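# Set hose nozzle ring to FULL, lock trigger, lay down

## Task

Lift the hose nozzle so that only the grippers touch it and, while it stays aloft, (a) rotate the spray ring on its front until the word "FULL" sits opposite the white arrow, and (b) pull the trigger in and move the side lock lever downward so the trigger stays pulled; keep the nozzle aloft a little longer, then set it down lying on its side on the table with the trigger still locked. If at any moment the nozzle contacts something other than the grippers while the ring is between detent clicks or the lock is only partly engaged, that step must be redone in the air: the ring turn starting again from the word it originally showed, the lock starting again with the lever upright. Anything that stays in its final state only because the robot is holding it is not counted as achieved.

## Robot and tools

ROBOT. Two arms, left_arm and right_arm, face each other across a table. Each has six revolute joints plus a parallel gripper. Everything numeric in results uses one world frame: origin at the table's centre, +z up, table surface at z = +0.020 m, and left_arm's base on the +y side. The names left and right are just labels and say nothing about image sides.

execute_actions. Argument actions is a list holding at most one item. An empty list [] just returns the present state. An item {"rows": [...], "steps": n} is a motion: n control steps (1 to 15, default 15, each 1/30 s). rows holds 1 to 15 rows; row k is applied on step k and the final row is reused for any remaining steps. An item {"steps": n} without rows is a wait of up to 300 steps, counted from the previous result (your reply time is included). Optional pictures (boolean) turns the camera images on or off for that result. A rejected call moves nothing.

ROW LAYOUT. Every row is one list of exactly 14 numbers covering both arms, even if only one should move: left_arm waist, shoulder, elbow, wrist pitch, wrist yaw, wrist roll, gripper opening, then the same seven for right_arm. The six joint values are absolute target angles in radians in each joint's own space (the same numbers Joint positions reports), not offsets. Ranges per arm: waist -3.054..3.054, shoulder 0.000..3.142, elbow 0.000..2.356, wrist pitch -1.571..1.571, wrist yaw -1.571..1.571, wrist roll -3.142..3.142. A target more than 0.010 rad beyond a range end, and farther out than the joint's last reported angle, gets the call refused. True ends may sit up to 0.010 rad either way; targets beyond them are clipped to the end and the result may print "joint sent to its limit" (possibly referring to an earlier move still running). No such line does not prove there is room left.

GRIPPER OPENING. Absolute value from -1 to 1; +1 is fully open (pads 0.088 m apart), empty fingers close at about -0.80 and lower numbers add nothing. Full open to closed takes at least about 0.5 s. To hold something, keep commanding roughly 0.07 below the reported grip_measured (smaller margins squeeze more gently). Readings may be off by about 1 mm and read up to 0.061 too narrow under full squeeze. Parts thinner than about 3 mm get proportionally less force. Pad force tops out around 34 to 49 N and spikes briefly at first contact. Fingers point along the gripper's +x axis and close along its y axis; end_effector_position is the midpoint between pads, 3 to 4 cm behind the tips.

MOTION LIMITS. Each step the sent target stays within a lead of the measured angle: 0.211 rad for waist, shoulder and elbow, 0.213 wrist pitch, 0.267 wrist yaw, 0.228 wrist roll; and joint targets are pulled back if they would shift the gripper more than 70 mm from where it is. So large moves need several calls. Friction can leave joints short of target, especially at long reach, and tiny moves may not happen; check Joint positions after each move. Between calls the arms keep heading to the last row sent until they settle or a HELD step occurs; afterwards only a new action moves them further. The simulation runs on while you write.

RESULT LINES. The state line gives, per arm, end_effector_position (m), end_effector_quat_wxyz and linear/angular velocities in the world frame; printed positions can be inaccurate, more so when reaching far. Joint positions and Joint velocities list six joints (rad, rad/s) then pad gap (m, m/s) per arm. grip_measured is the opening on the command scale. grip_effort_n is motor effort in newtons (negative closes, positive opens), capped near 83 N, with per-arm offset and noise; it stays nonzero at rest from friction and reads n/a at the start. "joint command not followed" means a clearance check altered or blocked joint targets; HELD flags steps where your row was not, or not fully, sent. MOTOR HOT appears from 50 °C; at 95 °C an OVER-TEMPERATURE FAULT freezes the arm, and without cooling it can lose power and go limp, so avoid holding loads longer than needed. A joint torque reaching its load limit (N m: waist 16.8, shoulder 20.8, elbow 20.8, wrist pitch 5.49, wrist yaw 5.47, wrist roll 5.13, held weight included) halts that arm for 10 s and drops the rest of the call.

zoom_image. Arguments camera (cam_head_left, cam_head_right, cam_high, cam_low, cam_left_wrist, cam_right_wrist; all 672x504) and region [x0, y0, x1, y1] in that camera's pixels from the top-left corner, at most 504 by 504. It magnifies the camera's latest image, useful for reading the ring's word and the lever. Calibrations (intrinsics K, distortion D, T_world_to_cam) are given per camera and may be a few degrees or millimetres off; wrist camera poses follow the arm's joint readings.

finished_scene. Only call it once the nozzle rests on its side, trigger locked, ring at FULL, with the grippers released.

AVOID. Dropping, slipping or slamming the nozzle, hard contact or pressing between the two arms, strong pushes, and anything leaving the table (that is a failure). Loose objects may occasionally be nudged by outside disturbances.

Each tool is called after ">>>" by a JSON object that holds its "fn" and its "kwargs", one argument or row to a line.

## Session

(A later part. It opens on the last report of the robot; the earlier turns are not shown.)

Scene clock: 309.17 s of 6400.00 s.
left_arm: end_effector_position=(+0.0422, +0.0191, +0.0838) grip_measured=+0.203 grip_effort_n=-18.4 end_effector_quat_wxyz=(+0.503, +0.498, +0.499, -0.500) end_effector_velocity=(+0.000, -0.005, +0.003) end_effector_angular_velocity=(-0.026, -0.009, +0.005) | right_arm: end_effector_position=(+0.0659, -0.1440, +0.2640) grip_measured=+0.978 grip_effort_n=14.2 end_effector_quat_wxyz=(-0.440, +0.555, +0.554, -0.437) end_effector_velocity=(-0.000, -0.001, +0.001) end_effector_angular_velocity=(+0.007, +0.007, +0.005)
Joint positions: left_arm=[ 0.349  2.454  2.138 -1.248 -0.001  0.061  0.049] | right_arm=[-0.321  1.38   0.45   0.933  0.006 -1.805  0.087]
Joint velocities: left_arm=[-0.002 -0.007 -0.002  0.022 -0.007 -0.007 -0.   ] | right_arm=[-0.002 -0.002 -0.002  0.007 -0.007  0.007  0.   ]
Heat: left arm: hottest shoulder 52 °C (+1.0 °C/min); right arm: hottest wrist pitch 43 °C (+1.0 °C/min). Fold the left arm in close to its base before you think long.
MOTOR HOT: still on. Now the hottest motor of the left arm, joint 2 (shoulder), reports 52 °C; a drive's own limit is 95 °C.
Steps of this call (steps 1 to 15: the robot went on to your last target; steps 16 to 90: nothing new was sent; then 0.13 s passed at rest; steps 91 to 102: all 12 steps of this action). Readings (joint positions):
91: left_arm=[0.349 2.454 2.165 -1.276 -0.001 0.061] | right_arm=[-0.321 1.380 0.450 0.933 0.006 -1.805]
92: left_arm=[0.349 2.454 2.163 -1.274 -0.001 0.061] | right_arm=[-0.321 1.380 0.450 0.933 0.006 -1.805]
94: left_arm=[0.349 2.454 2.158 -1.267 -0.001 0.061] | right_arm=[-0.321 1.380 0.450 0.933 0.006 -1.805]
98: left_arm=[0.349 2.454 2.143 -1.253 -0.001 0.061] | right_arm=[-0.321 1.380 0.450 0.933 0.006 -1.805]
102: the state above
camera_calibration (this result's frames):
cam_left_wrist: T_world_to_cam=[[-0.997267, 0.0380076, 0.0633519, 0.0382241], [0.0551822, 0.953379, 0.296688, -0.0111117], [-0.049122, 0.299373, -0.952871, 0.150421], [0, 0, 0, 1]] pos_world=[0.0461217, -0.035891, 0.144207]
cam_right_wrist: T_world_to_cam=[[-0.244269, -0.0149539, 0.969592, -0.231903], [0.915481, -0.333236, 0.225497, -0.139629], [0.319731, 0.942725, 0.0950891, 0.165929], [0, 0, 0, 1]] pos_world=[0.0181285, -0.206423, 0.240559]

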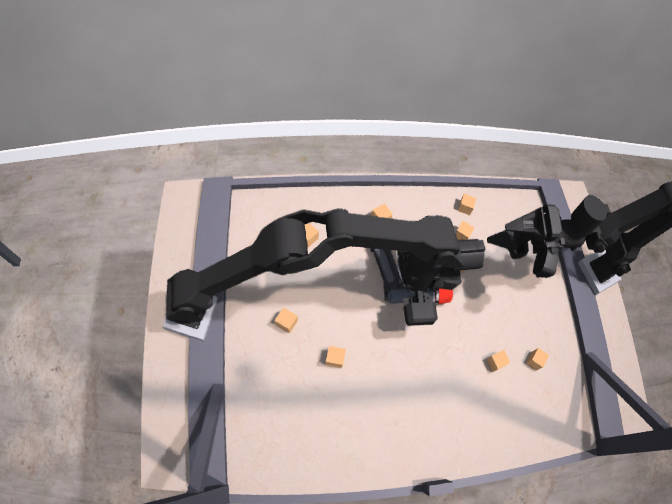

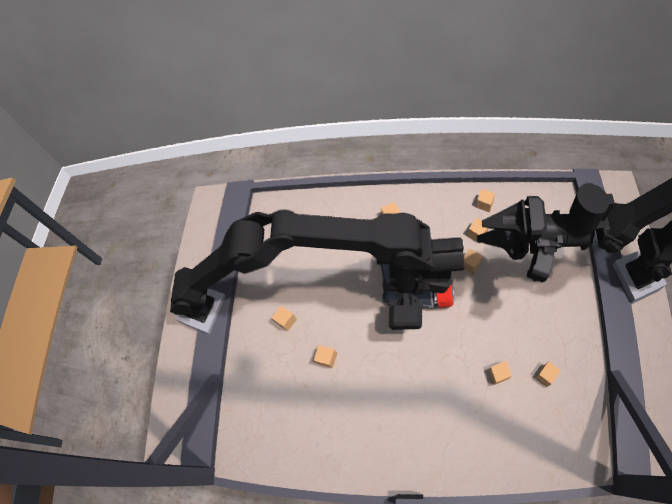

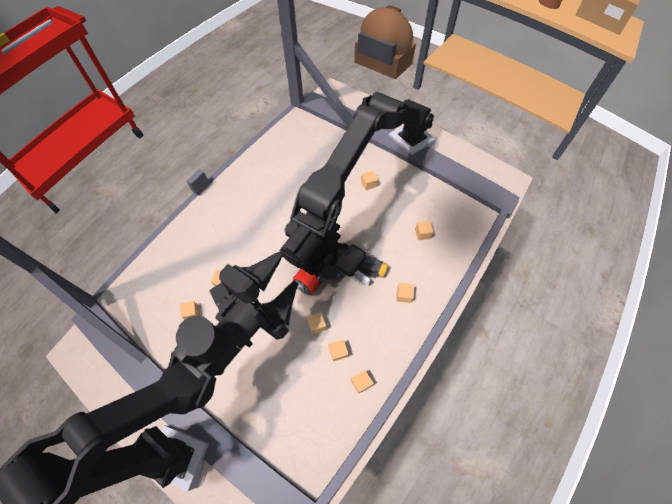

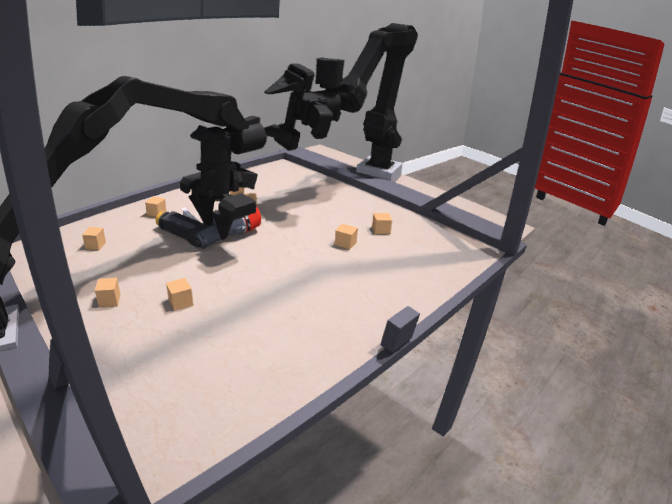

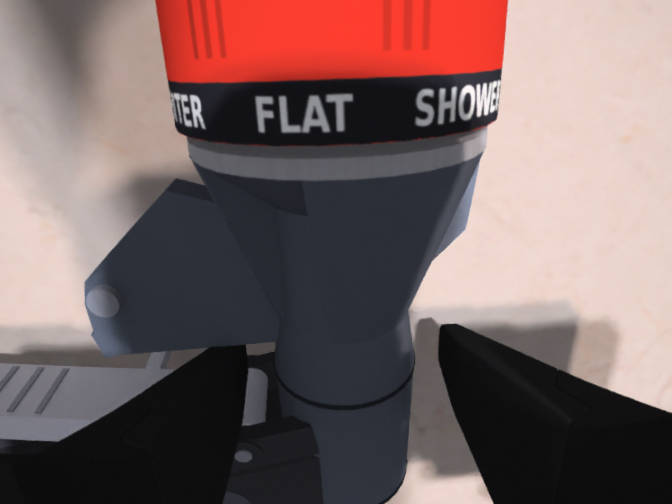

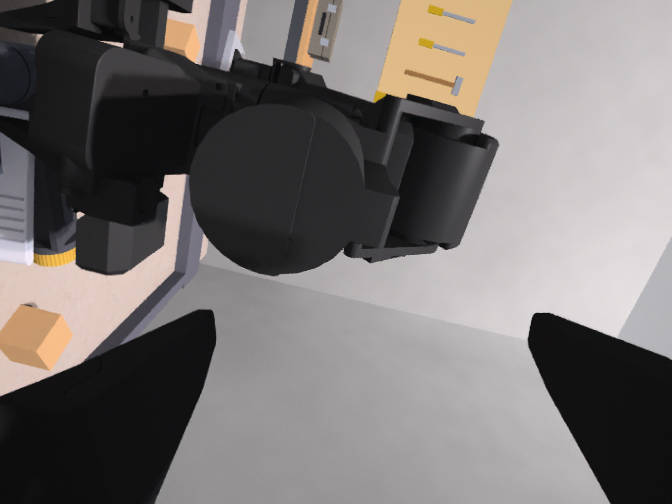

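>>> {"fn": "execute_actions", "kwargs": {
  "actions": [
    {"rows": [[0.347,2.466,2.127,-1.2398,0,0.066,0.20,-0.323,1.390,0.437,0.935,0,-1.800,1.0],[0.347,2.466,2.123,-1.2354,0,0.066,0.20,-0.323,1.390,0.437,0.935,0,-1.800,1.0],[0.347,2.466,2.119,-1.2311,0,0.066,0.20,-0.323,1.390,0.437,0.935,0,-1.800,1.0],[0.347,2.466,2.115,-1.2268,0,0.066,0.20,-0.323,1.390,0.437,0.935,0,-1.800,1.0],[0.347,2.466,2.111,-1.2224,0,0.066,0.20,-0.323,1.390,0.437,0.935,0,-1.800,1.0],[0.347,2.466,2.107,-1.2181,0,0.066,0.20,-0.323,1.390,0.437,0.935,0,-1.800,1.0],[0.347,2.466,2.103,-1.2138,0,0.066,0.20,-0.323,1.390,0.437,0.935,0,-1.800,1.0],[0.347,2.466,2.099,-1.2094,0,0.066,0.20,-0.323,1.390,0.437,0.935,0,-1.800,1.0]], "steps": 13}
  ]
}}

Scene clock: 313.37 s of 6400.00 s.
left_arm: end_effector_position=(+0.0422, +0.0197, +0.0769) grip_measured=+0.203 grip_effort_n=-18.4 end_effector_quat_wxyz=(+0.503, +0.498, +0.499, -0.500) end_effector_velocity=(+0.002, +0.005, -0.002) end_effector_angular_velocity=(+0.018, -0.021, +0.034) | right_arm: end_effector_position=(+0.0659, -0.1440, +0.2640) grip_measured=+0.978 grip_effort_n=14.2 end_effector_quat_wxyz=(-0.440, +0.555, +0.554, -0.437) end_effector_velocity=(-0.000, -0.001, -0.002) end_effector_angular_velocity=(-0.007, -0.007, +0.005)
Joint positions: left_arm=[ 0.349  2.454  2.111 -1.221 -0.001  0.061  0.049] | right_arm=[-0.321  1.38   0.45   0.933  0.006 -1.805  0.087]
Joint velocities: left_arm=[-0.002 -0.002 -0.012 -0.007 -0.022 -0.037 -0.   ] | right_arm=[-0.002 -0.002 -0.002 -0.007 -0.007 -0.007 -0.   ]
Heat: left arm: hottest shoulder 52 °C (+1.0 °C/min); right arm: hottest wrist pitch 43 °C (+1.0 °C/min). Fold the left arm in close to its base before you think long.
MOTOR HOT: still on. Now the hottest motor of the left arm, joint 2 (shoulder), reports 52 °C; a drive's own limit is 95 °C.
Steps of this call (steps 1 to 15: the robot went on to your last target; steps 16 to 90: nothing new was sent; then 0.77 s passed at rest; steps 91 to 103: all 13 steps of this action). Readings (joint positions):
91: left_arm=[0.349 2.454 2.137 -1.247 -0.001 0.061] | right_arm=[-0.321 1.380 0.450 0.933 0.006 -1.805]
92: left_arm=[0.349 2.454 2.135 -1.245 -0.001 0.061] | right_arm=[-0.321 1.380 0.450 0.933 0.006 -1.805]
94: left_arm=[0.349 2.454 2.130 -1.239 -0.001 0.061] | right_arm=[-0.321 1.380 0.450 0.933 0.006 -1.805]
98: left_arm=[0.349 2.454 2.116 -1.226 -0.001 0.061] | right_arm=[-0.321 1.380 0.450 0.933 0.006 -1.805]
103: the state above
camera_calibration (this result's frames):
cam_left_wrist: T_world_to_cam=[[-0.997267, 0.0380076, 0.0633519, 0.0385969], [0.0551822, 0.953379, 0.296688, -0.00965164], [-0.049122, 0.299373, -0.952871, 0.143659], [0, 0, 0, 1]] pos_world=[0.0460809, -0.0352729, 0.137307]
cam_right_wrist: T_world_to_cam=[[-0.244269, -0.0149539, 0.969592, -0.231903], [0.915481, -0.333236, 0.225497, -0.139629], [0.319731, 0.942725, 0.0950891, 0.165929], [0, 0, 0, 1]] pos_world=[0.0181285, -0.206423, 0.240559]

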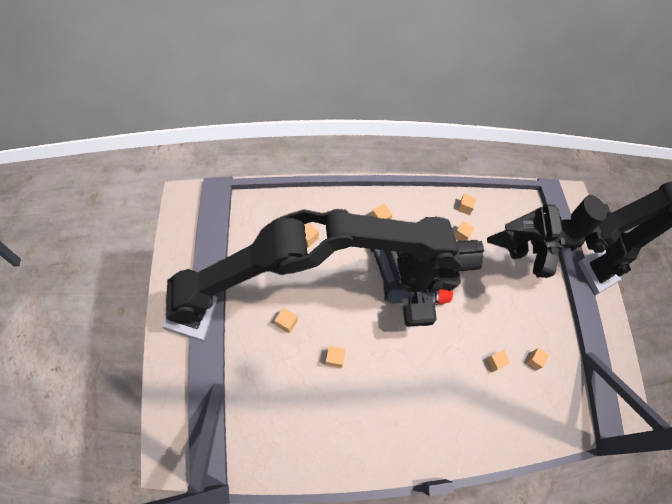

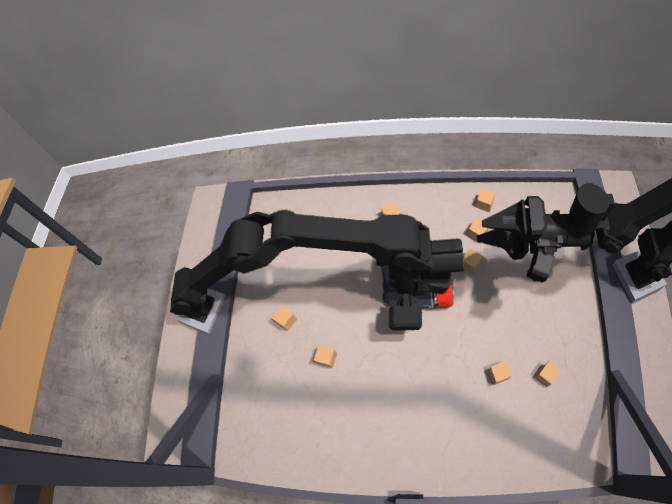

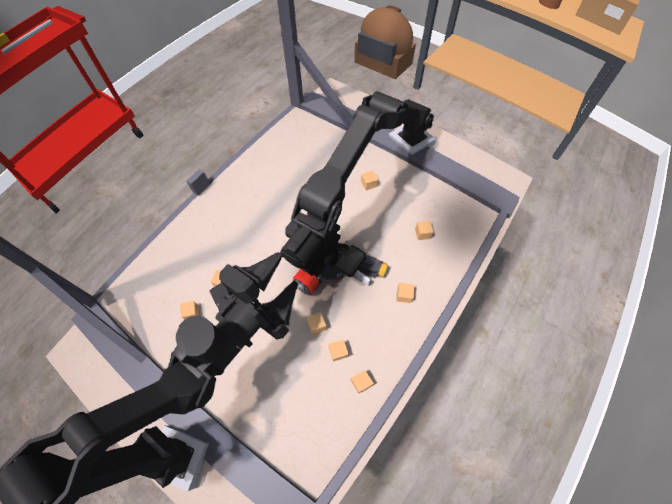

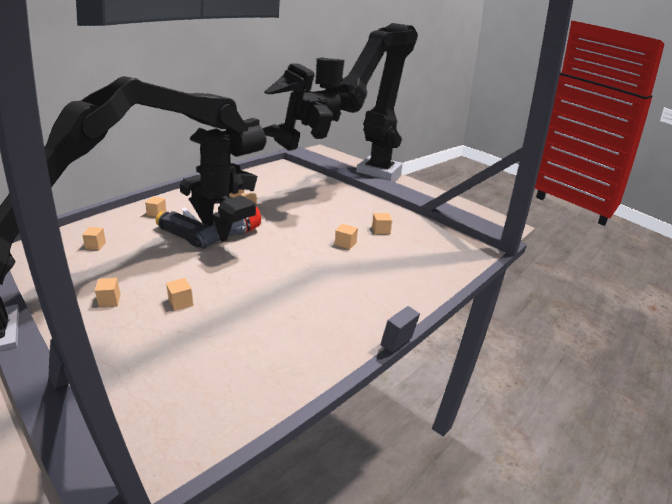

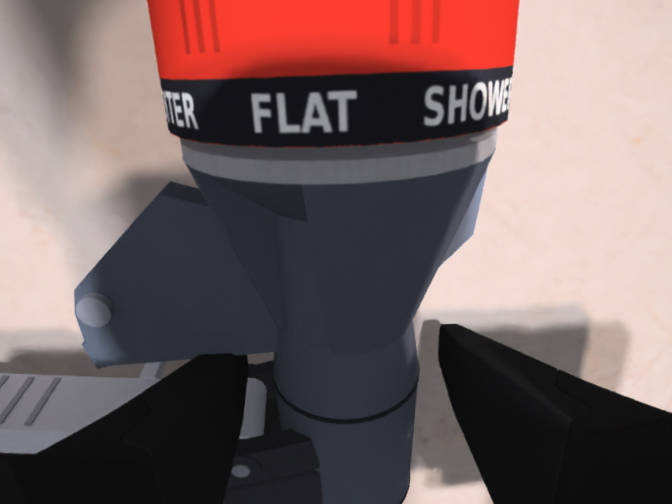

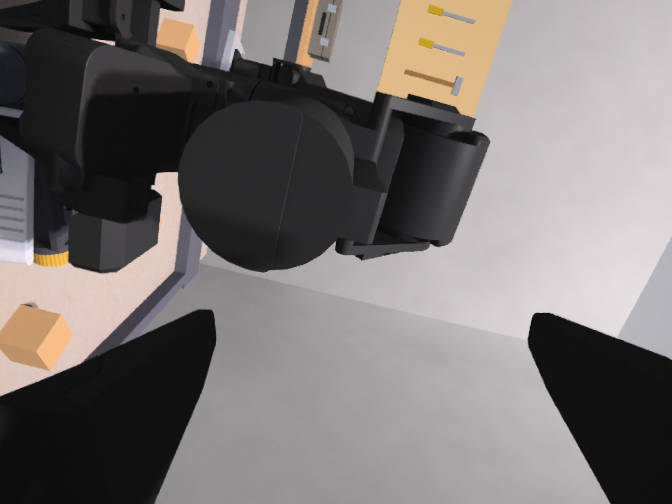

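>>> {"fn": "execute_actions", "kwargs": {
  "actions": [
    {"rows": [[0.347,2.466,2.108,-1.221,0,0.066,0.16,-0.323,1.390,0.437,0.935,0,-1.800,1.0],[0.347,2.466,2.108,-1.221,0,0.066,0.12,-0.323,1.390,0.437,0.935,0,-1.800,1.0],[0.347,2.466,2.108,-1.221,0,0.066,0.08,-0.323,1.390,0.437,0.935,0,-1.800,1.0],[0.347,2.466,2.108,-1.221,0,0.066,0.04,-0.323,1.390,0.437,0.935,0,-1.800,1.0],[0.347,2.466,2.108,-1.221,0,0.066,0.00,-0.323,1.390,0.437,0.935,0,-1.800,1.0],[0.347,2.466,2.108,-1.221,0,0.066,-0.04,-0.323,1.390,0.437,0.935,0,-1.800,1.0],[0.347,2.466,2.108,-1.221,0,0.066,-0.07,-0.323,1.390,0.437,0.935,0,-1.800,1.0],[0.347,2.466,2.108,-1.221,0,0.066,-0.10,-0.323,1.390,0.437,0.935,0,-1.800,1.0],[0.347,2.466,2.108,-1.221,0,0.066,-0.13,-0.323,1.390,0.437,0.935,0,-1.800,1.0],[0.347,2.466,2.108,-1.221,0,0.066,-0.16,-0.323,1.390,0.437,0.935,0,-1.800,1.0],[0.347,2.466,2.108,-1.221,0,0.066,-0.19,-0.323,1.390,0.437,0.935,0,-1.800,1.0],[0.347,2.466,2.108,-1.221,0,0.066,-0.22,-0.323,1.390,0.437,0.935,0,-1.800,1.0],[0.347,2.466,2.108,-1.221,0,0.066,-0.25,-0.323,1.390,0.437,0.935,0,-1.800,1.0],[0.347,2.466,2.108,-1.221,0,0.066,-0.28,-0.323,1.390,0.437,0.935,0,-1.800,1.0],[0.347,2.466,2.108,-1.221,0,0.066,-0.30,-0.323,1.390,0.437,0.935,0,-1.800,1.0]], "steps": 15}
  ]
}}

Scene clock: 321.20 s of 6400.00 s.
left_arm: end_effector_position=(+0.0422, +0.0198, +0.0767) grip_measured=-0.150 grip_effort_n=-83.5 end_effector_quat_wxyz=(+0.503, +0.499, +0.498, -0.500) end_effector_velocity=(-0.000, +0.002, +0.000) end_effector_angular_velocity=(+0.008, -0.007, +0.005) | right_arm: end_effector_position=(+0.0659, -0.1440, +0.2640) grip_measured=+0.978 grip_effort_n=14.7 end_effector_quat_wxyz=(-0.440, +0.555, +0.554, -0.437) end_effector_velocity=(-0.000, -0.001, -0.002) end_effector_angular_velocity=(-0.007, -0.007, +0.005)
Joint positions: left_arm=[ 0.349  2.454  2.11  -1.221 -0.004  0.063  0.032] | right_arm=[-0.321  1.38   0.45   0.933  0.006 -1.805  0.087]
Joint velocities: left_arm=[-0.002 -0.002 -0.002 -0.007 -0.007 -0.007 -0.   ] | right_arm=[-0.002 -0.002 -0.002 -0.007 -0.007 -0.007 -0.   ]
Heat: left arm: hottest shoulder 52 °C (+1.0 °C/min); right arm: hottest wrist pitch 43 °C (+1.0 °C/min). Fold the left arm in close to its base before you think long.
MOTOR HOT: still on. Now the hottest motor of the left arm, joint 2 (shoulder), reports 52 °C; a drive's own limit is 95 °C.
Steps of this call (steps 1 to 15: the robot went on to your last target; steps 16 to 90: nothing new was sent; then 4.33 s passed at rest; steps 91 to 105: all 15 steps of this action). Readings (joint positions):
91: left_arm=[0.349 2.454 2.110 -1.221 -0.003 0.061] | right_arm=[-0.321 1.380 0.450 0.933 0.006 -1.805]
92: left_arm=[0.349 2.454 2.110 -1.221 -0.004 0.061] | right_arm=[-0.321 1.380 0.450 0.933 0.006 -1.805]
94: left_arm=[0.351 2.454 2.110 -1.221 -0.007 0.061] | right_arm=[-0.321 1.380 0.450 0.933 0.006 -1.805]
98: left_arm=[0.353 2.454 2.110 -1.221 -0.004 0.062] | right_arm=[-0.321 1.380 0.450 0.933 0.006 -1.805]
105: the state above
camera_calibration (this result's frames):
cam_left_wrist: T_world_to_cam=[[-0.997312, 0.0409997, 0.0607282, 0.0387803], [0.0572874, 0.953041, 0.297374, -0.00983173], [-0.0456842, 0.300053, -0.952828, 0.143285], [0, 0, 0, 1]] pos_world=[0.0457851, -0.0352132, 0.137095]
cam_right_wrist: T_world_to_cam=[[-0.244269, -0.0149539, 0.969592, -0.231903], [0.915481, -0.333236, 0.225497, -0.139629], [0.319731, 0.942725, 0.0950891, 0.165929], [0, 0, 0, 1]] pos_world=[0.0181285, -0.206423, 0.240559]

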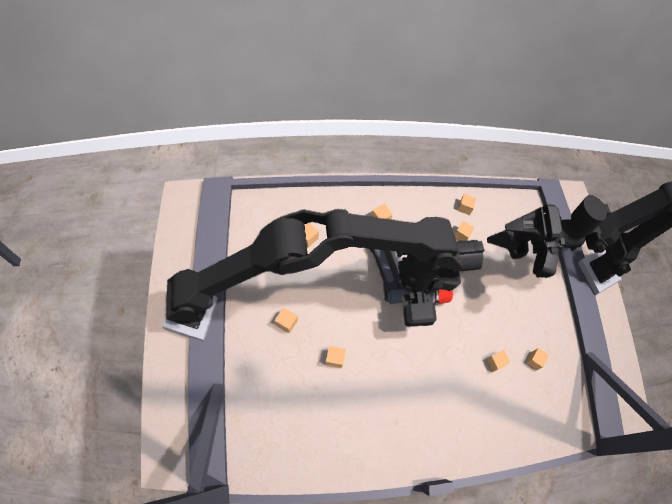

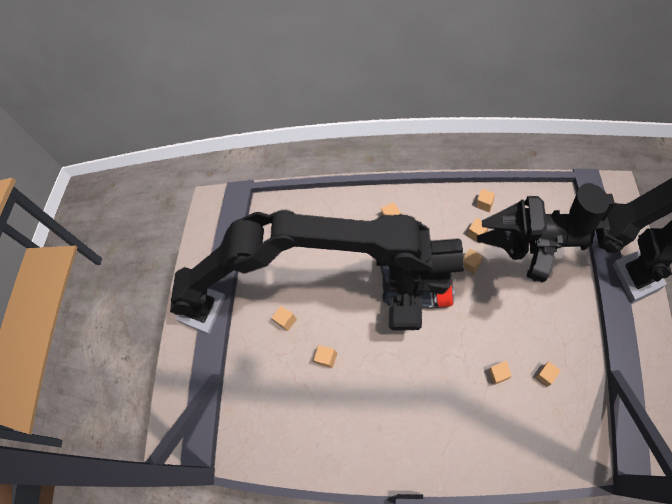

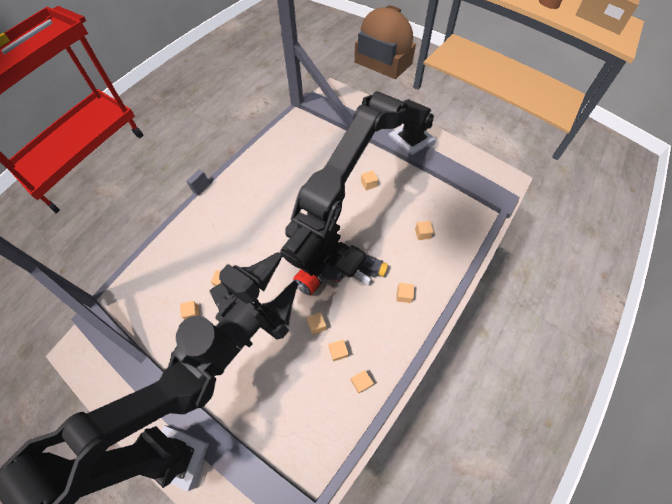

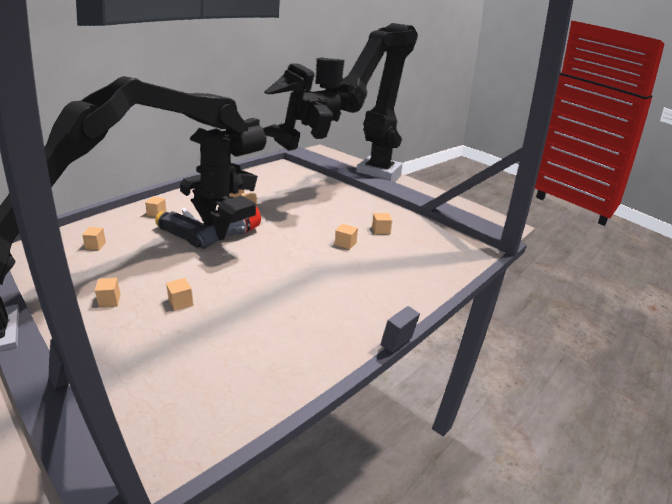

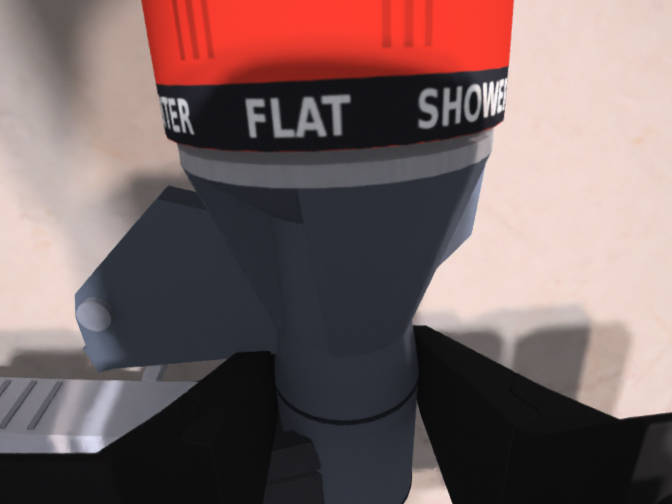

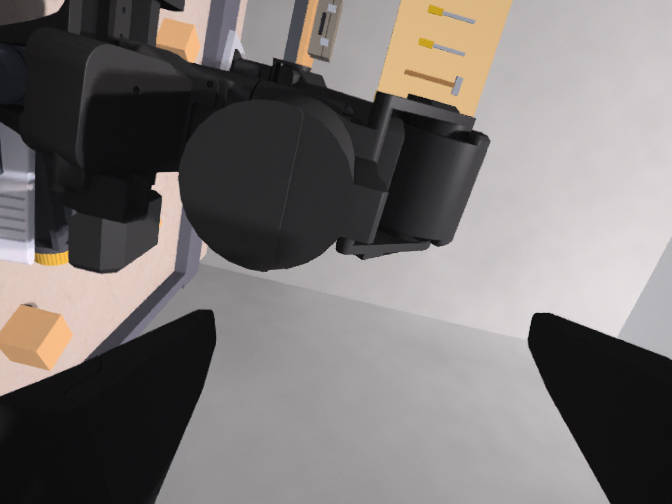

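>>> {"fn": "execute_actions", "kwargs": {
  "actions": [
    {"rows": [[0.347,2.460,2.122,-1.224,0,0.066,-0.30,-0.322,1.394,0.481,0.884,0,-1.800,1.0],[0.347,2.455,2.130,-1.232,0,0.066,-0.30,-0.321,1.399,0.508,0.833,0,-1.800,1.0],[0.347,2.450,2.140,-1.242,0,0.066,-0.30,-0.319,1.403,0.534,0.781,0,-1.800,1.0],[0.347,2.445,2.152,-1.254,0,0.066,-0.30,-0.318,1.407,0.560,0.730,0,-1.800,1.0],[0.347,2.440,2.165,-1.267,0,0.066,-0.30,-0.317,1.412,0.587,0.679,0,-1.800,1.0],[0.347,2.436,2.178,-1.280,0,0.066,-0.30,-0.316,1.416,0.613,0.628,0,-1.800,1.0],[0.347,2.432,2.191,-1.293,0,0.066,-0.30,-0.315,1.420,0.639,0.577,0,-1.800,1.0],[0.347,2.428,2.203,-1.305,0,0.066,-0.30,-0.313,1.424,0.665,0.525,0,-1.800,1.0],[0.347,2.415,2.205,-1.312,0,0.066,-0.30,-0.312,1.429,0.692,0.474,0,-1.800,1.0],[0.347,2.400,2.200,-1.316,0,0.066,-0.30,-0.311,1.433,0.718,0.423,0,-1.800,1.0],[0.347,2.385,2.190,-1.320,0,0.066,-0.30,-0.310,1.437,0.744,0.372,0,-1.800,1.0],[0.347,2.370,2.178,-1.322,0,0.066,-0.30,-0.309,1.442,0.771,0.321,0,-1.800,1.0],[0.347,2.355,2.165,-1.324,0,0.066,-0.30,-0.307,1.446,0.797,0.269,0,-1.800,1.0],[0.347,2.340,2.152,-1.326,0,0.066,-0.30,-0.306,1.450,0.823,0.218,0,-1.800,1.0],[0.347,2.325,2.140,-1.328,0,0.066,-0.30,-0.305,1.455,0.850,0.167,0,-1.800,1.0]], "steps": 15}
  ]
}}

Scene clock: 355.40 s of 6400.00 s.
left_arm: end_effector_position=(+0.0411, +0.0285, +0.1104) grip_measured=-0.150 grip_effort_n=-83.5 end_effector_quat_wxyz=(+0.501, +0.500, +0.501, -0.499) end_effector_velocity=(-0.006, +0.059, +0.080) end_effector_angular_velocity=(-0.002, -0.007, +0.015) | right_arm: end_effector_position=(+0.0618, -0.1059, +0.2586) grip_measured=+0.979 grip_effort_n=10.9 end_effector_quat_wxyz=(-0.339, +0.619, +0.477, -0.525) end_effector_velocity=(-0.011, +0.052, +0.096) end_effector_angular_velocity=(-0.535, -0.011, +0.031)
Joint positions: left_arm=[ 0.349  2.404  2.154 -1.322 -0.001  0.063  0.032] | right_arm=[-0.311  1.424  0.793  0.299  0.006 -1.804  0.087]
Joint velocities: left_arm=[-0.007 -0.339 -0.286 -0.051 -0.007 -0.022 -0.   ] | right_arm=[ 0.022  0.022  0.901 -1.414 -0.007 -0.007 -0.   ]
Heat: left arm: hottest shoulder 53 °C (+1.0 °C/min); right arm: hottest wrist pitch 43 °C (+0.0 °C/min). Fold the left arm in close to its base before you think long.
MOTOR HOT: still on. Now the hottest motor of the left arm, joint 2 (shoulder), reports 53 °C; a drive's own limit is 95 °C.
Steps of this call (steps 1 to 15: the robot went on to your last target; steps 16 to 90: nothing new was sent; then 30.70 s passed at rest; steps 91 to 105: all 15 steps of this action). Readings (joint positions):
91: left_arm=[0.349 2.454 2.112 -1.222 -0.004 0.063] | right_arm=[-0.321 1.381 0.452 0.927 0.006 -1.805]
92: left_arm=[0.349 2.454 2.116 -1.224 -0.004 0.063] | right_arm=[-0.321 1.381 0.463 0.899 0.006 -1.805]
94: left_arm=[0.349 2.454 2.126 -1.234 -0.004 0.063] | right_arm=[-0.321 1.389 0.500 0.823 0.006 -1.805]
98: left_arm=[0.349 2.454 2.157 -1.279 -0.001 0.063] | right_arm=[-0.319 1.406 0.599 0.639 0.006 -1.805]
105: the state above
camera_calibration (this result's frames):
cam_left_wrist: T_world_to_cam=[[-0.997068, 0.0405923, 0.0648615, 0.0348376], [0.0584595, 0.951049, 0.30346, -0.0287595], [-0.0493683, 0.306362, -0.950634, 0.172461], [0, 0, 0, 1]] pos_world=[0.0449308, -0.0268978, 0.170415]
cam_right_wrist: T_world_to_cam=[[-0.2467, 0.30231, 0.920732, -0.180732], [0.917807, -0.232094, 0.322121, -0.13637], [0.311077, 0.924522, -0.220204, 0.211903], [0, 0, 0, 1]] pos_world=[0.0146565, -0.172923, 0.256996]

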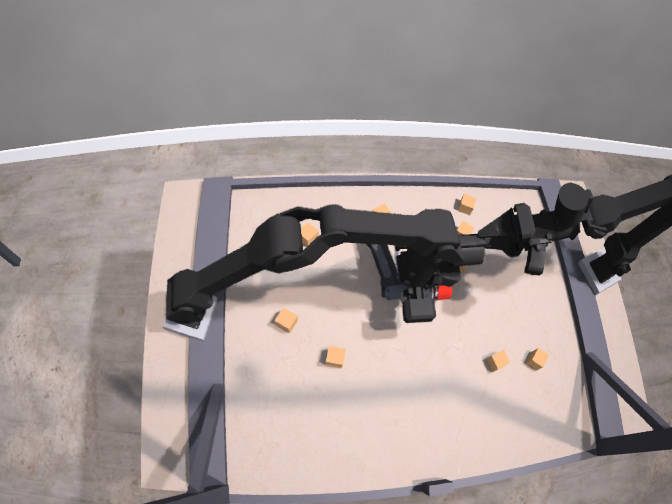

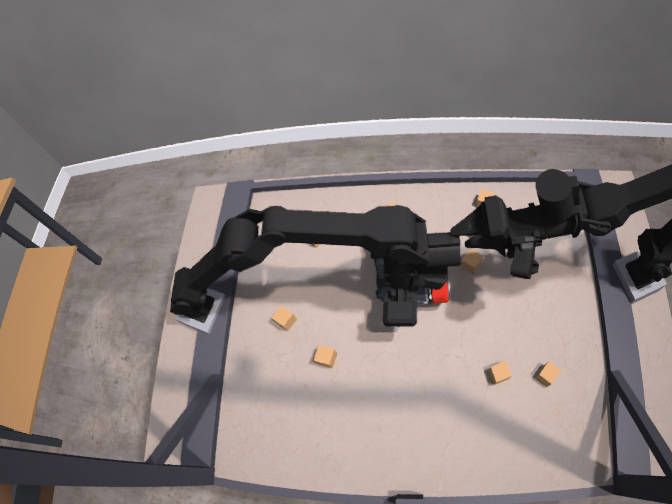

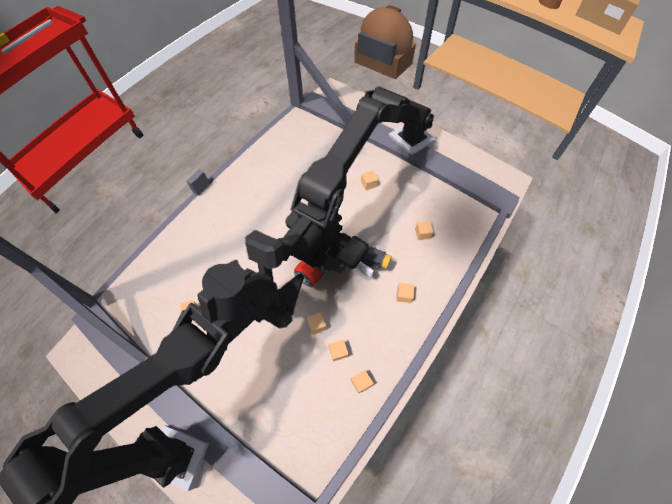

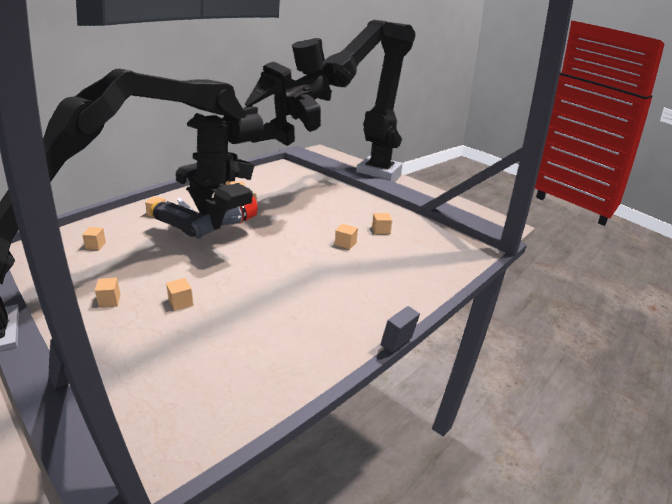

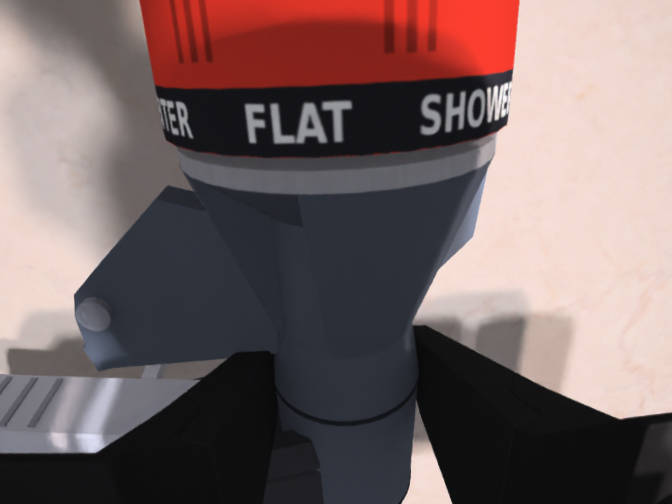

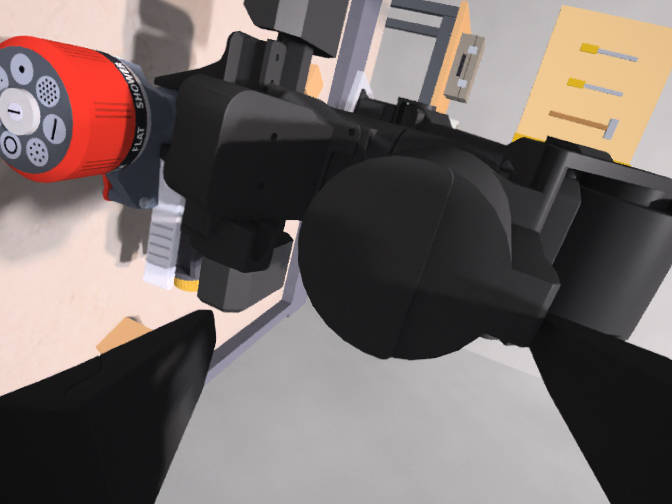

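>>> {"fn": "execute_actions", "kwargs": {
  "actions": [
    {"rows": [[0.347,2.305,2.120,-1.324,0,0.066,-0.30,-0.304,1.43,0.876,0.116,0,-1.800,1.0],[0.347,2.287,2.097,-1.320,0,0.066,-0.30,-0.303,1.42,0.903,0.065,0,-1.800,1.0],[0.347,2.270,2.074,-1.316,0,0.066,-0.30,-0.301,1.41,0.929,0.013,0,-1.800,1.0],[0.347,2.253,2.050,-1.312,0,0.066,-0.30,-0.300,1.40,0.955,-0.038,0,-1.800,1.0],[0.347,2.236,2.026,-1.308,0,0.066,-0.30,-0.299,1.40,0.982,-0.089,0,-1.800,1.0],[0.347,2.219,2.002,-1.304,0,0.066,-0.30,-0.298,1.40,1.008,-0.140,0,-1.800,1.0],[0.347,2.202,1.978,-1.300,0,0.066,-0.30,-0.297,1.40,1.034,-0.191,0,-1.800,1.0],[0.347,2.185,1.954,-1.296,0,0.066,-0.30,-0.295,1.40,1.060,-0.243,0,-1.800,1.0],[0.347,2.168,1.930,-1.292,0,0.066,-0.30,-0.294,1.40,1.087,-0.294,0,-1.800,1.0],[0.347,2.151,1.906,-1.288,0,0.066,-0.30,-0.293,1.40,1.113,-0.345,0,-1.800,1.0],[0.347,2.134,1.882,-1.282,0,0.066,-0.30,-0.292,1.40,1.139,-0.396,0,-1.800,1.0],[0.347,2.117,1.858,-1.274,0,0.066,-0.30,-0.291,1.40,1.166,-0.447,0,-1.800,1.0],[0.347,2.100,1.834,-1.264,0,0.066,-0.30,-0.289,1.40,1.192,-0.499,0,-1.800,1.0],[0.347,2.083,1.812,-1.250,0,0.066,-0.30,-0.288,1.40,1.218,-0.550,0,-1.800,1.0],[0.347,2.066,1.790,-1.232,0,0.066,-0.30,-0.287,1.40,1.245,-0.601,0,-1.800,1.0]], "steps": 15}
  ],
  "pictures": false
}}

>>> {"fn": "execute_actions", "kwargs": {
  "actions": [
    {"rows": [[0.347,2.052,1.775,-1.212,0,0.062,-0.30,-0.286,1.412,1.271,-0.652,0,-1.800,1.0],[0.346,2.038,1.760,-1.192,0,0.058,-0.30,-0.285,1.424,1.298,-0.703,0,-1.800,1.0],[0.346,2.024,1.745,-1.172,0,0.054,-0.30,-0.283,1.436,1.324,-0.755,0,-1.800,1.0],[0.345,2.010,1.730,-1.152,0,0.050,-0.30,-0.282,1.448,1.350,-0.806,0,-1.800,1.0],[0.345,1.996,1.715,-1.132,0,0.046,-0.30,-0.281,1.460,1.377,-0.857,0,-1.800,1.0],[0.344,1.982,1.700,-1.112,0,0.042,-0.30,-0.280,1.472,1.403,-0.908,0,-1.800,1.0],[0.344,1.968,1.685,-1.092,0,0.038,-0.30,-0.279,1.484,1.429,-0.959,0,-1.800,1.0],[0.343,1.954,1.670,-1.072,0,0.034,-0.30,-0.277,1.496,1.455,-1.011,0,-1.800,1.0],[0.343,1.940,1.655,-1.052,0,0.030,-0.30,-0.276,1.508,1.482,-1.062,0,-1.800,1.0],[0.342,1.926,1.640,-1.032,0,0.026,-0.30,-0.275,1.520,1.508,-1.113,0,-1.800,1.0],[0.342,1.912,1.625,-1.012,0,0.022,-0.30,-0.274,1.532,1.534,-1.164,0,-1.800,1.0],[0.341,1.898,1.610,-0.992,0,0.018,-0.30,-0.273,1.544,1.561,-1.215,0,-1.800,1.0],[0.341,1.884,1.595,-0.972,0,0.014,-0.30,-0.271,1.556,1.587,-1.267,0,-1.800,1.0],[0.340,1.870,1.580,-0.952,0,0.010,-0.30,-0.270,1.568,1.613,-1.318,0,-1.800,1.0],[0.340,1.858,1.564,-0.932,0,0.005,-0.30,-0.268,1.582,1.645,-1.371,0,-1.800,1.0]], "steps": 15}
  ]
}}

Scene clock: 365.43 s of 6400.00 s.
left_arm: end_effector_position=(+0.0373, +0.0785, +0.1510) grip_measured=-0.150 grip_effort_n=-83.5 end_effector_quat_wxyz=(+0.508, +0.493, +0.492, -0.507) end_effector_velocity=(-0.006, +0.091, -0.002) end_effector_angular_velocity=(-0.057, +0.004, +0.010) | right_arm: end_effector_position=(+0.0548, -0.1331, +0.2865) grip_measured=+0.979 grip_effort_n=9.1 end_effector_quat_wxyz=(-0.211, +0.669, +0.377, -0.605) end_effector_velocity=(-0.013, -0.099, +0.094) end_effector_angular_velocity=(-0.671, -0.021, +0.047)
Joint positions: left_arm=[ 0.347  2.123  1.847 -1.263 -0.     0.063  0.032] | right_arm=[-0.292  1.403  1.176 -0.482  0.006 -1.802  0.087]
Joint velocities: left_arm=[ 0.002 -0.452 -0.711  0.315  0.007 -0.007 -0.   ] | right_arm=[ 0.037 -0.002  0.813 -1.487 -0.007 -0.007 -0.   ]
Heat: left arm: hottest shoulder 60 °C (+8.1 °C/min); right arm: hottest wrist pitch 41 °C (-2.0 °C/min). Fold the left arm in close to its base before you think long.
MOTOR HOT: still on. Now the hottest motor of the left arm, joint 2 (shoulder), reports 60 °C; a drive's own limit is 95 °C.
Steps of this call (steps 1 to 30: the robot went on to your last target; steps 31 to 90: nothing new was sent; then 6.53 s passed at rest; steps 91 to 105: all 15 steps of this action). Readings (joint positions):
91: left_arm=[0.347 2.374 2.126 -1.330 -0.001 0.063] | right_arm=[-0.309 1.427 0.870 0.175 0.006 -1.802]
92: left_arm=[0.347 2.369 2.115 -1.329 -0.001 0.063] | right_arm=[-0.309 1.424 0.882 0.146 0.006 -1.802]
94: left_arm=[0.347 2.347 2.081 -1.324 -0.001 0.063] | right_arm=[-0.306 1.415 0.914 0.067 0.006 -1.802]
98: left_arm=[0.347 2.271 2.000 -1.305 -0.000 0.063] | right_arm=[-0.301 1.403 1.001 -0.130 0.006 -1.802]
105: the state above

Scene clock: 365.93 s of 6400.00 s.
left_arm: end_effector_position=(+0.0359, +0.0760, +0.1736) grip_measured=-0.150 grip_effort_n=-83.5 end_effector_quat_wxyz=(+0.577, +0.419, +0.434, -0.551) end_effector_velocity=(-0.006, -0.002, +0.058) end_effector_angular_velocity=(-0.502, +0.005, +0.133) | right_arm: end_effector_position=(+0.0508, -0.1967, +0.2905) grip_measured=+0.979 grip_effort_n=8.6 end_effector_quat_wxyz=(+0.025, -0.703, -0.218, +0.676) end_effector_velocity=(-0.004, -0.149, +0.042) end_effector_angular_velocity=(-1.036, -0.059, +0.041)
Joint positions: left_arm=[ 0.344  1.914  1.6   -0.981 -0.     0.019  0.032] | right_arm=[-0.274  1.544  1.572 -1.252  0.006 -1.802  0.087]
Joint velocities: left_arm=[-0.017 -0.413 -0.447  0.535 -0.007 -0.154 -0.   ] | right_arm=[ 0.037  0.364  0.842 -1.516  0.007 -0.007  0.   ]
Heat: left arm: hottest shoulder 60 °C (+8.0 °C/min); right arm: hottest wrist pitch 41 °C (-2.0 °C/min). Fold the left arm in close to its base before you think long.
MOTOR HOT: still on. Now the hottest motor of the left arm, joint 2 (shoulder), reports 60 °C; a drive's own limit is 95 °C.
Steps of this call (steps 1 to 15: all 15 steps of this action). Readings (joint positions):
1: left_arm=[0.347 2.109 1.824 -1.250 -0.000 0.063] | right_arm=[-0.291 1.403 1.203 -0.533 0.006 -1.802]
2: left_arm=[0.347 2.097 1.803 -1.234 -0.000 0.063] | right_arm=[-0.290 1.404 1.230 -0.584 0.006 -1.802]
4: left_arm=[0.347 2.074 1.767 -1.197 -0.000 0.062] | right_arm=[-0.288 1.413 1.285 -0.686 0.006 -1.802]
8: left_arm=[0.347 2.020 1.703 -1.120 -0.000 0.048] | right_arm=[-0.283 1.456 1.392 -0.892 0.006 -1.802]
15: the state above
camera_calibration (this result's frames):
cam_left_wrist: T_world_to_cam=[[-0.998799, 0.0175495, 0.045744, 0.0287102], [0.0190678, 0.999274, 0.0329709, -0.0481055], [-0.0451322, 0.0338036, -0.998409, 0.246582], [0, 0, 0, 1]] pos_world=[0.0407217, 0.0392314, 0.246463]
cam_right_wrist: T_world_to_cam=[[-0.285539, 0.895465, 0.341481, 0.101583], [0.909585, 0.140986, 0.390867, -0.103744], [0.301864, 0.422214, -0.854759, 0.392337], [0, 0, 0, 1]] pos_world=[0.00493793, -0.241987, 0.341215]

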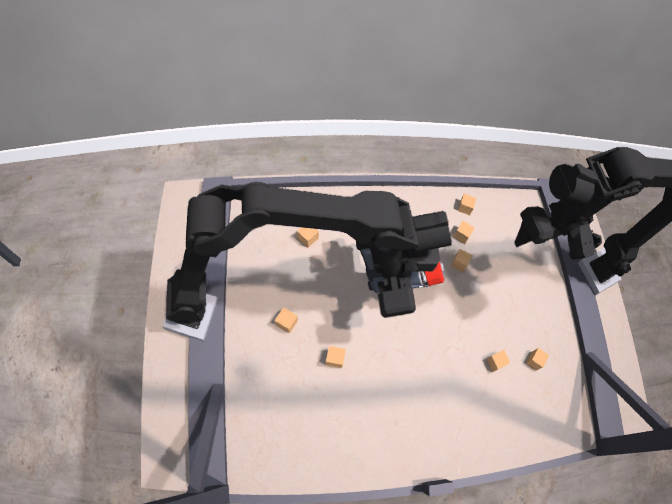

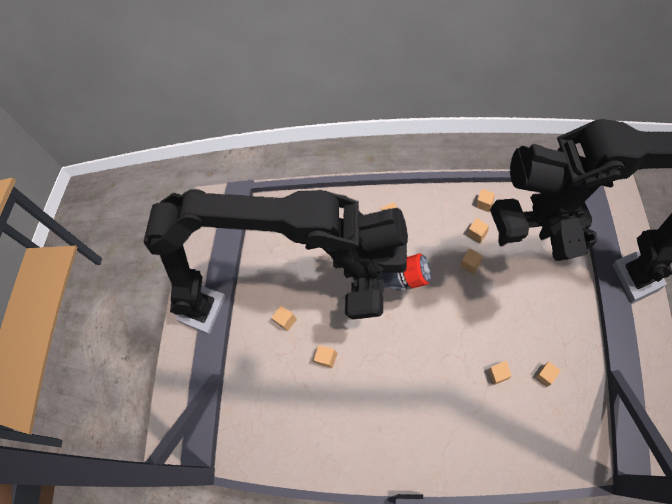

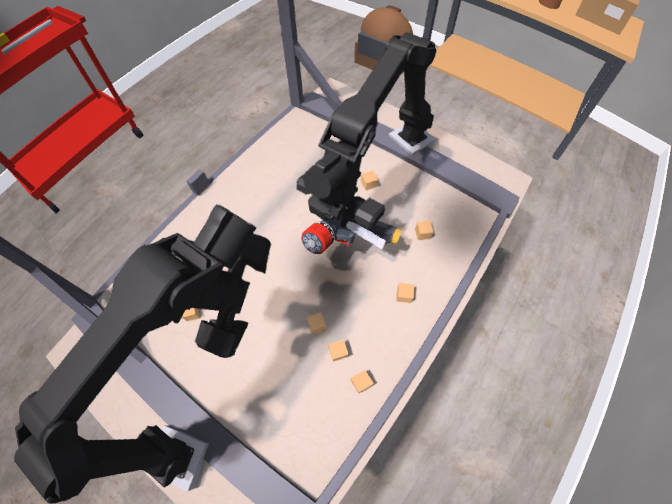

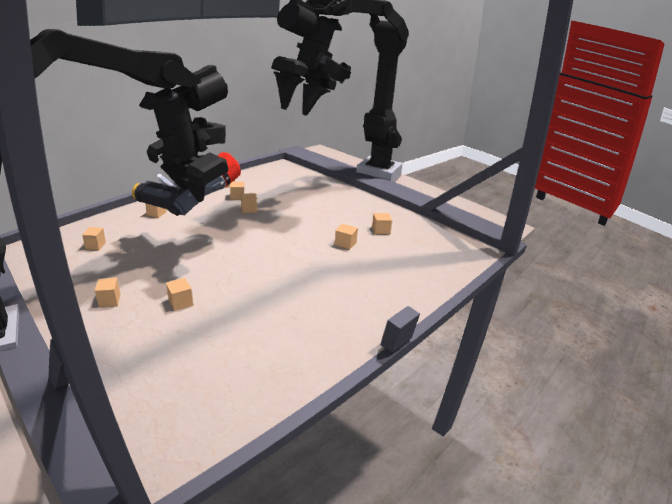

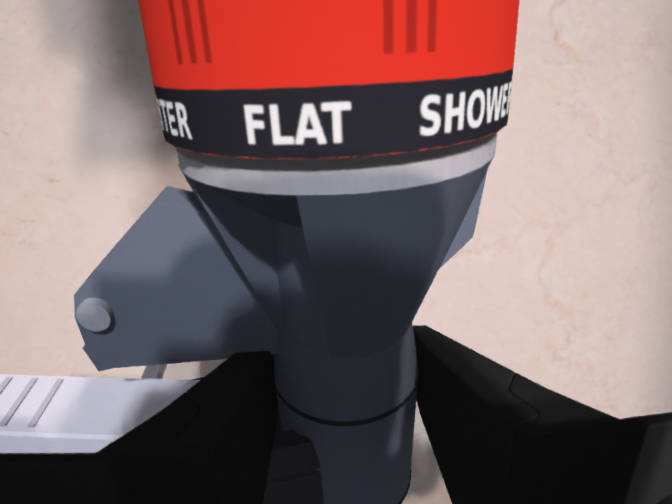

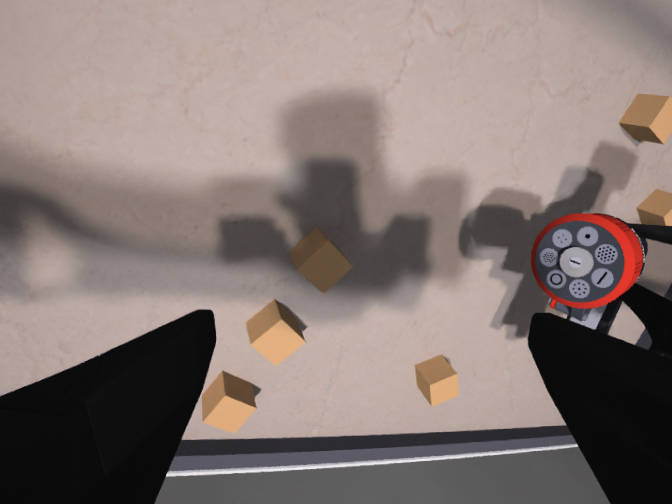

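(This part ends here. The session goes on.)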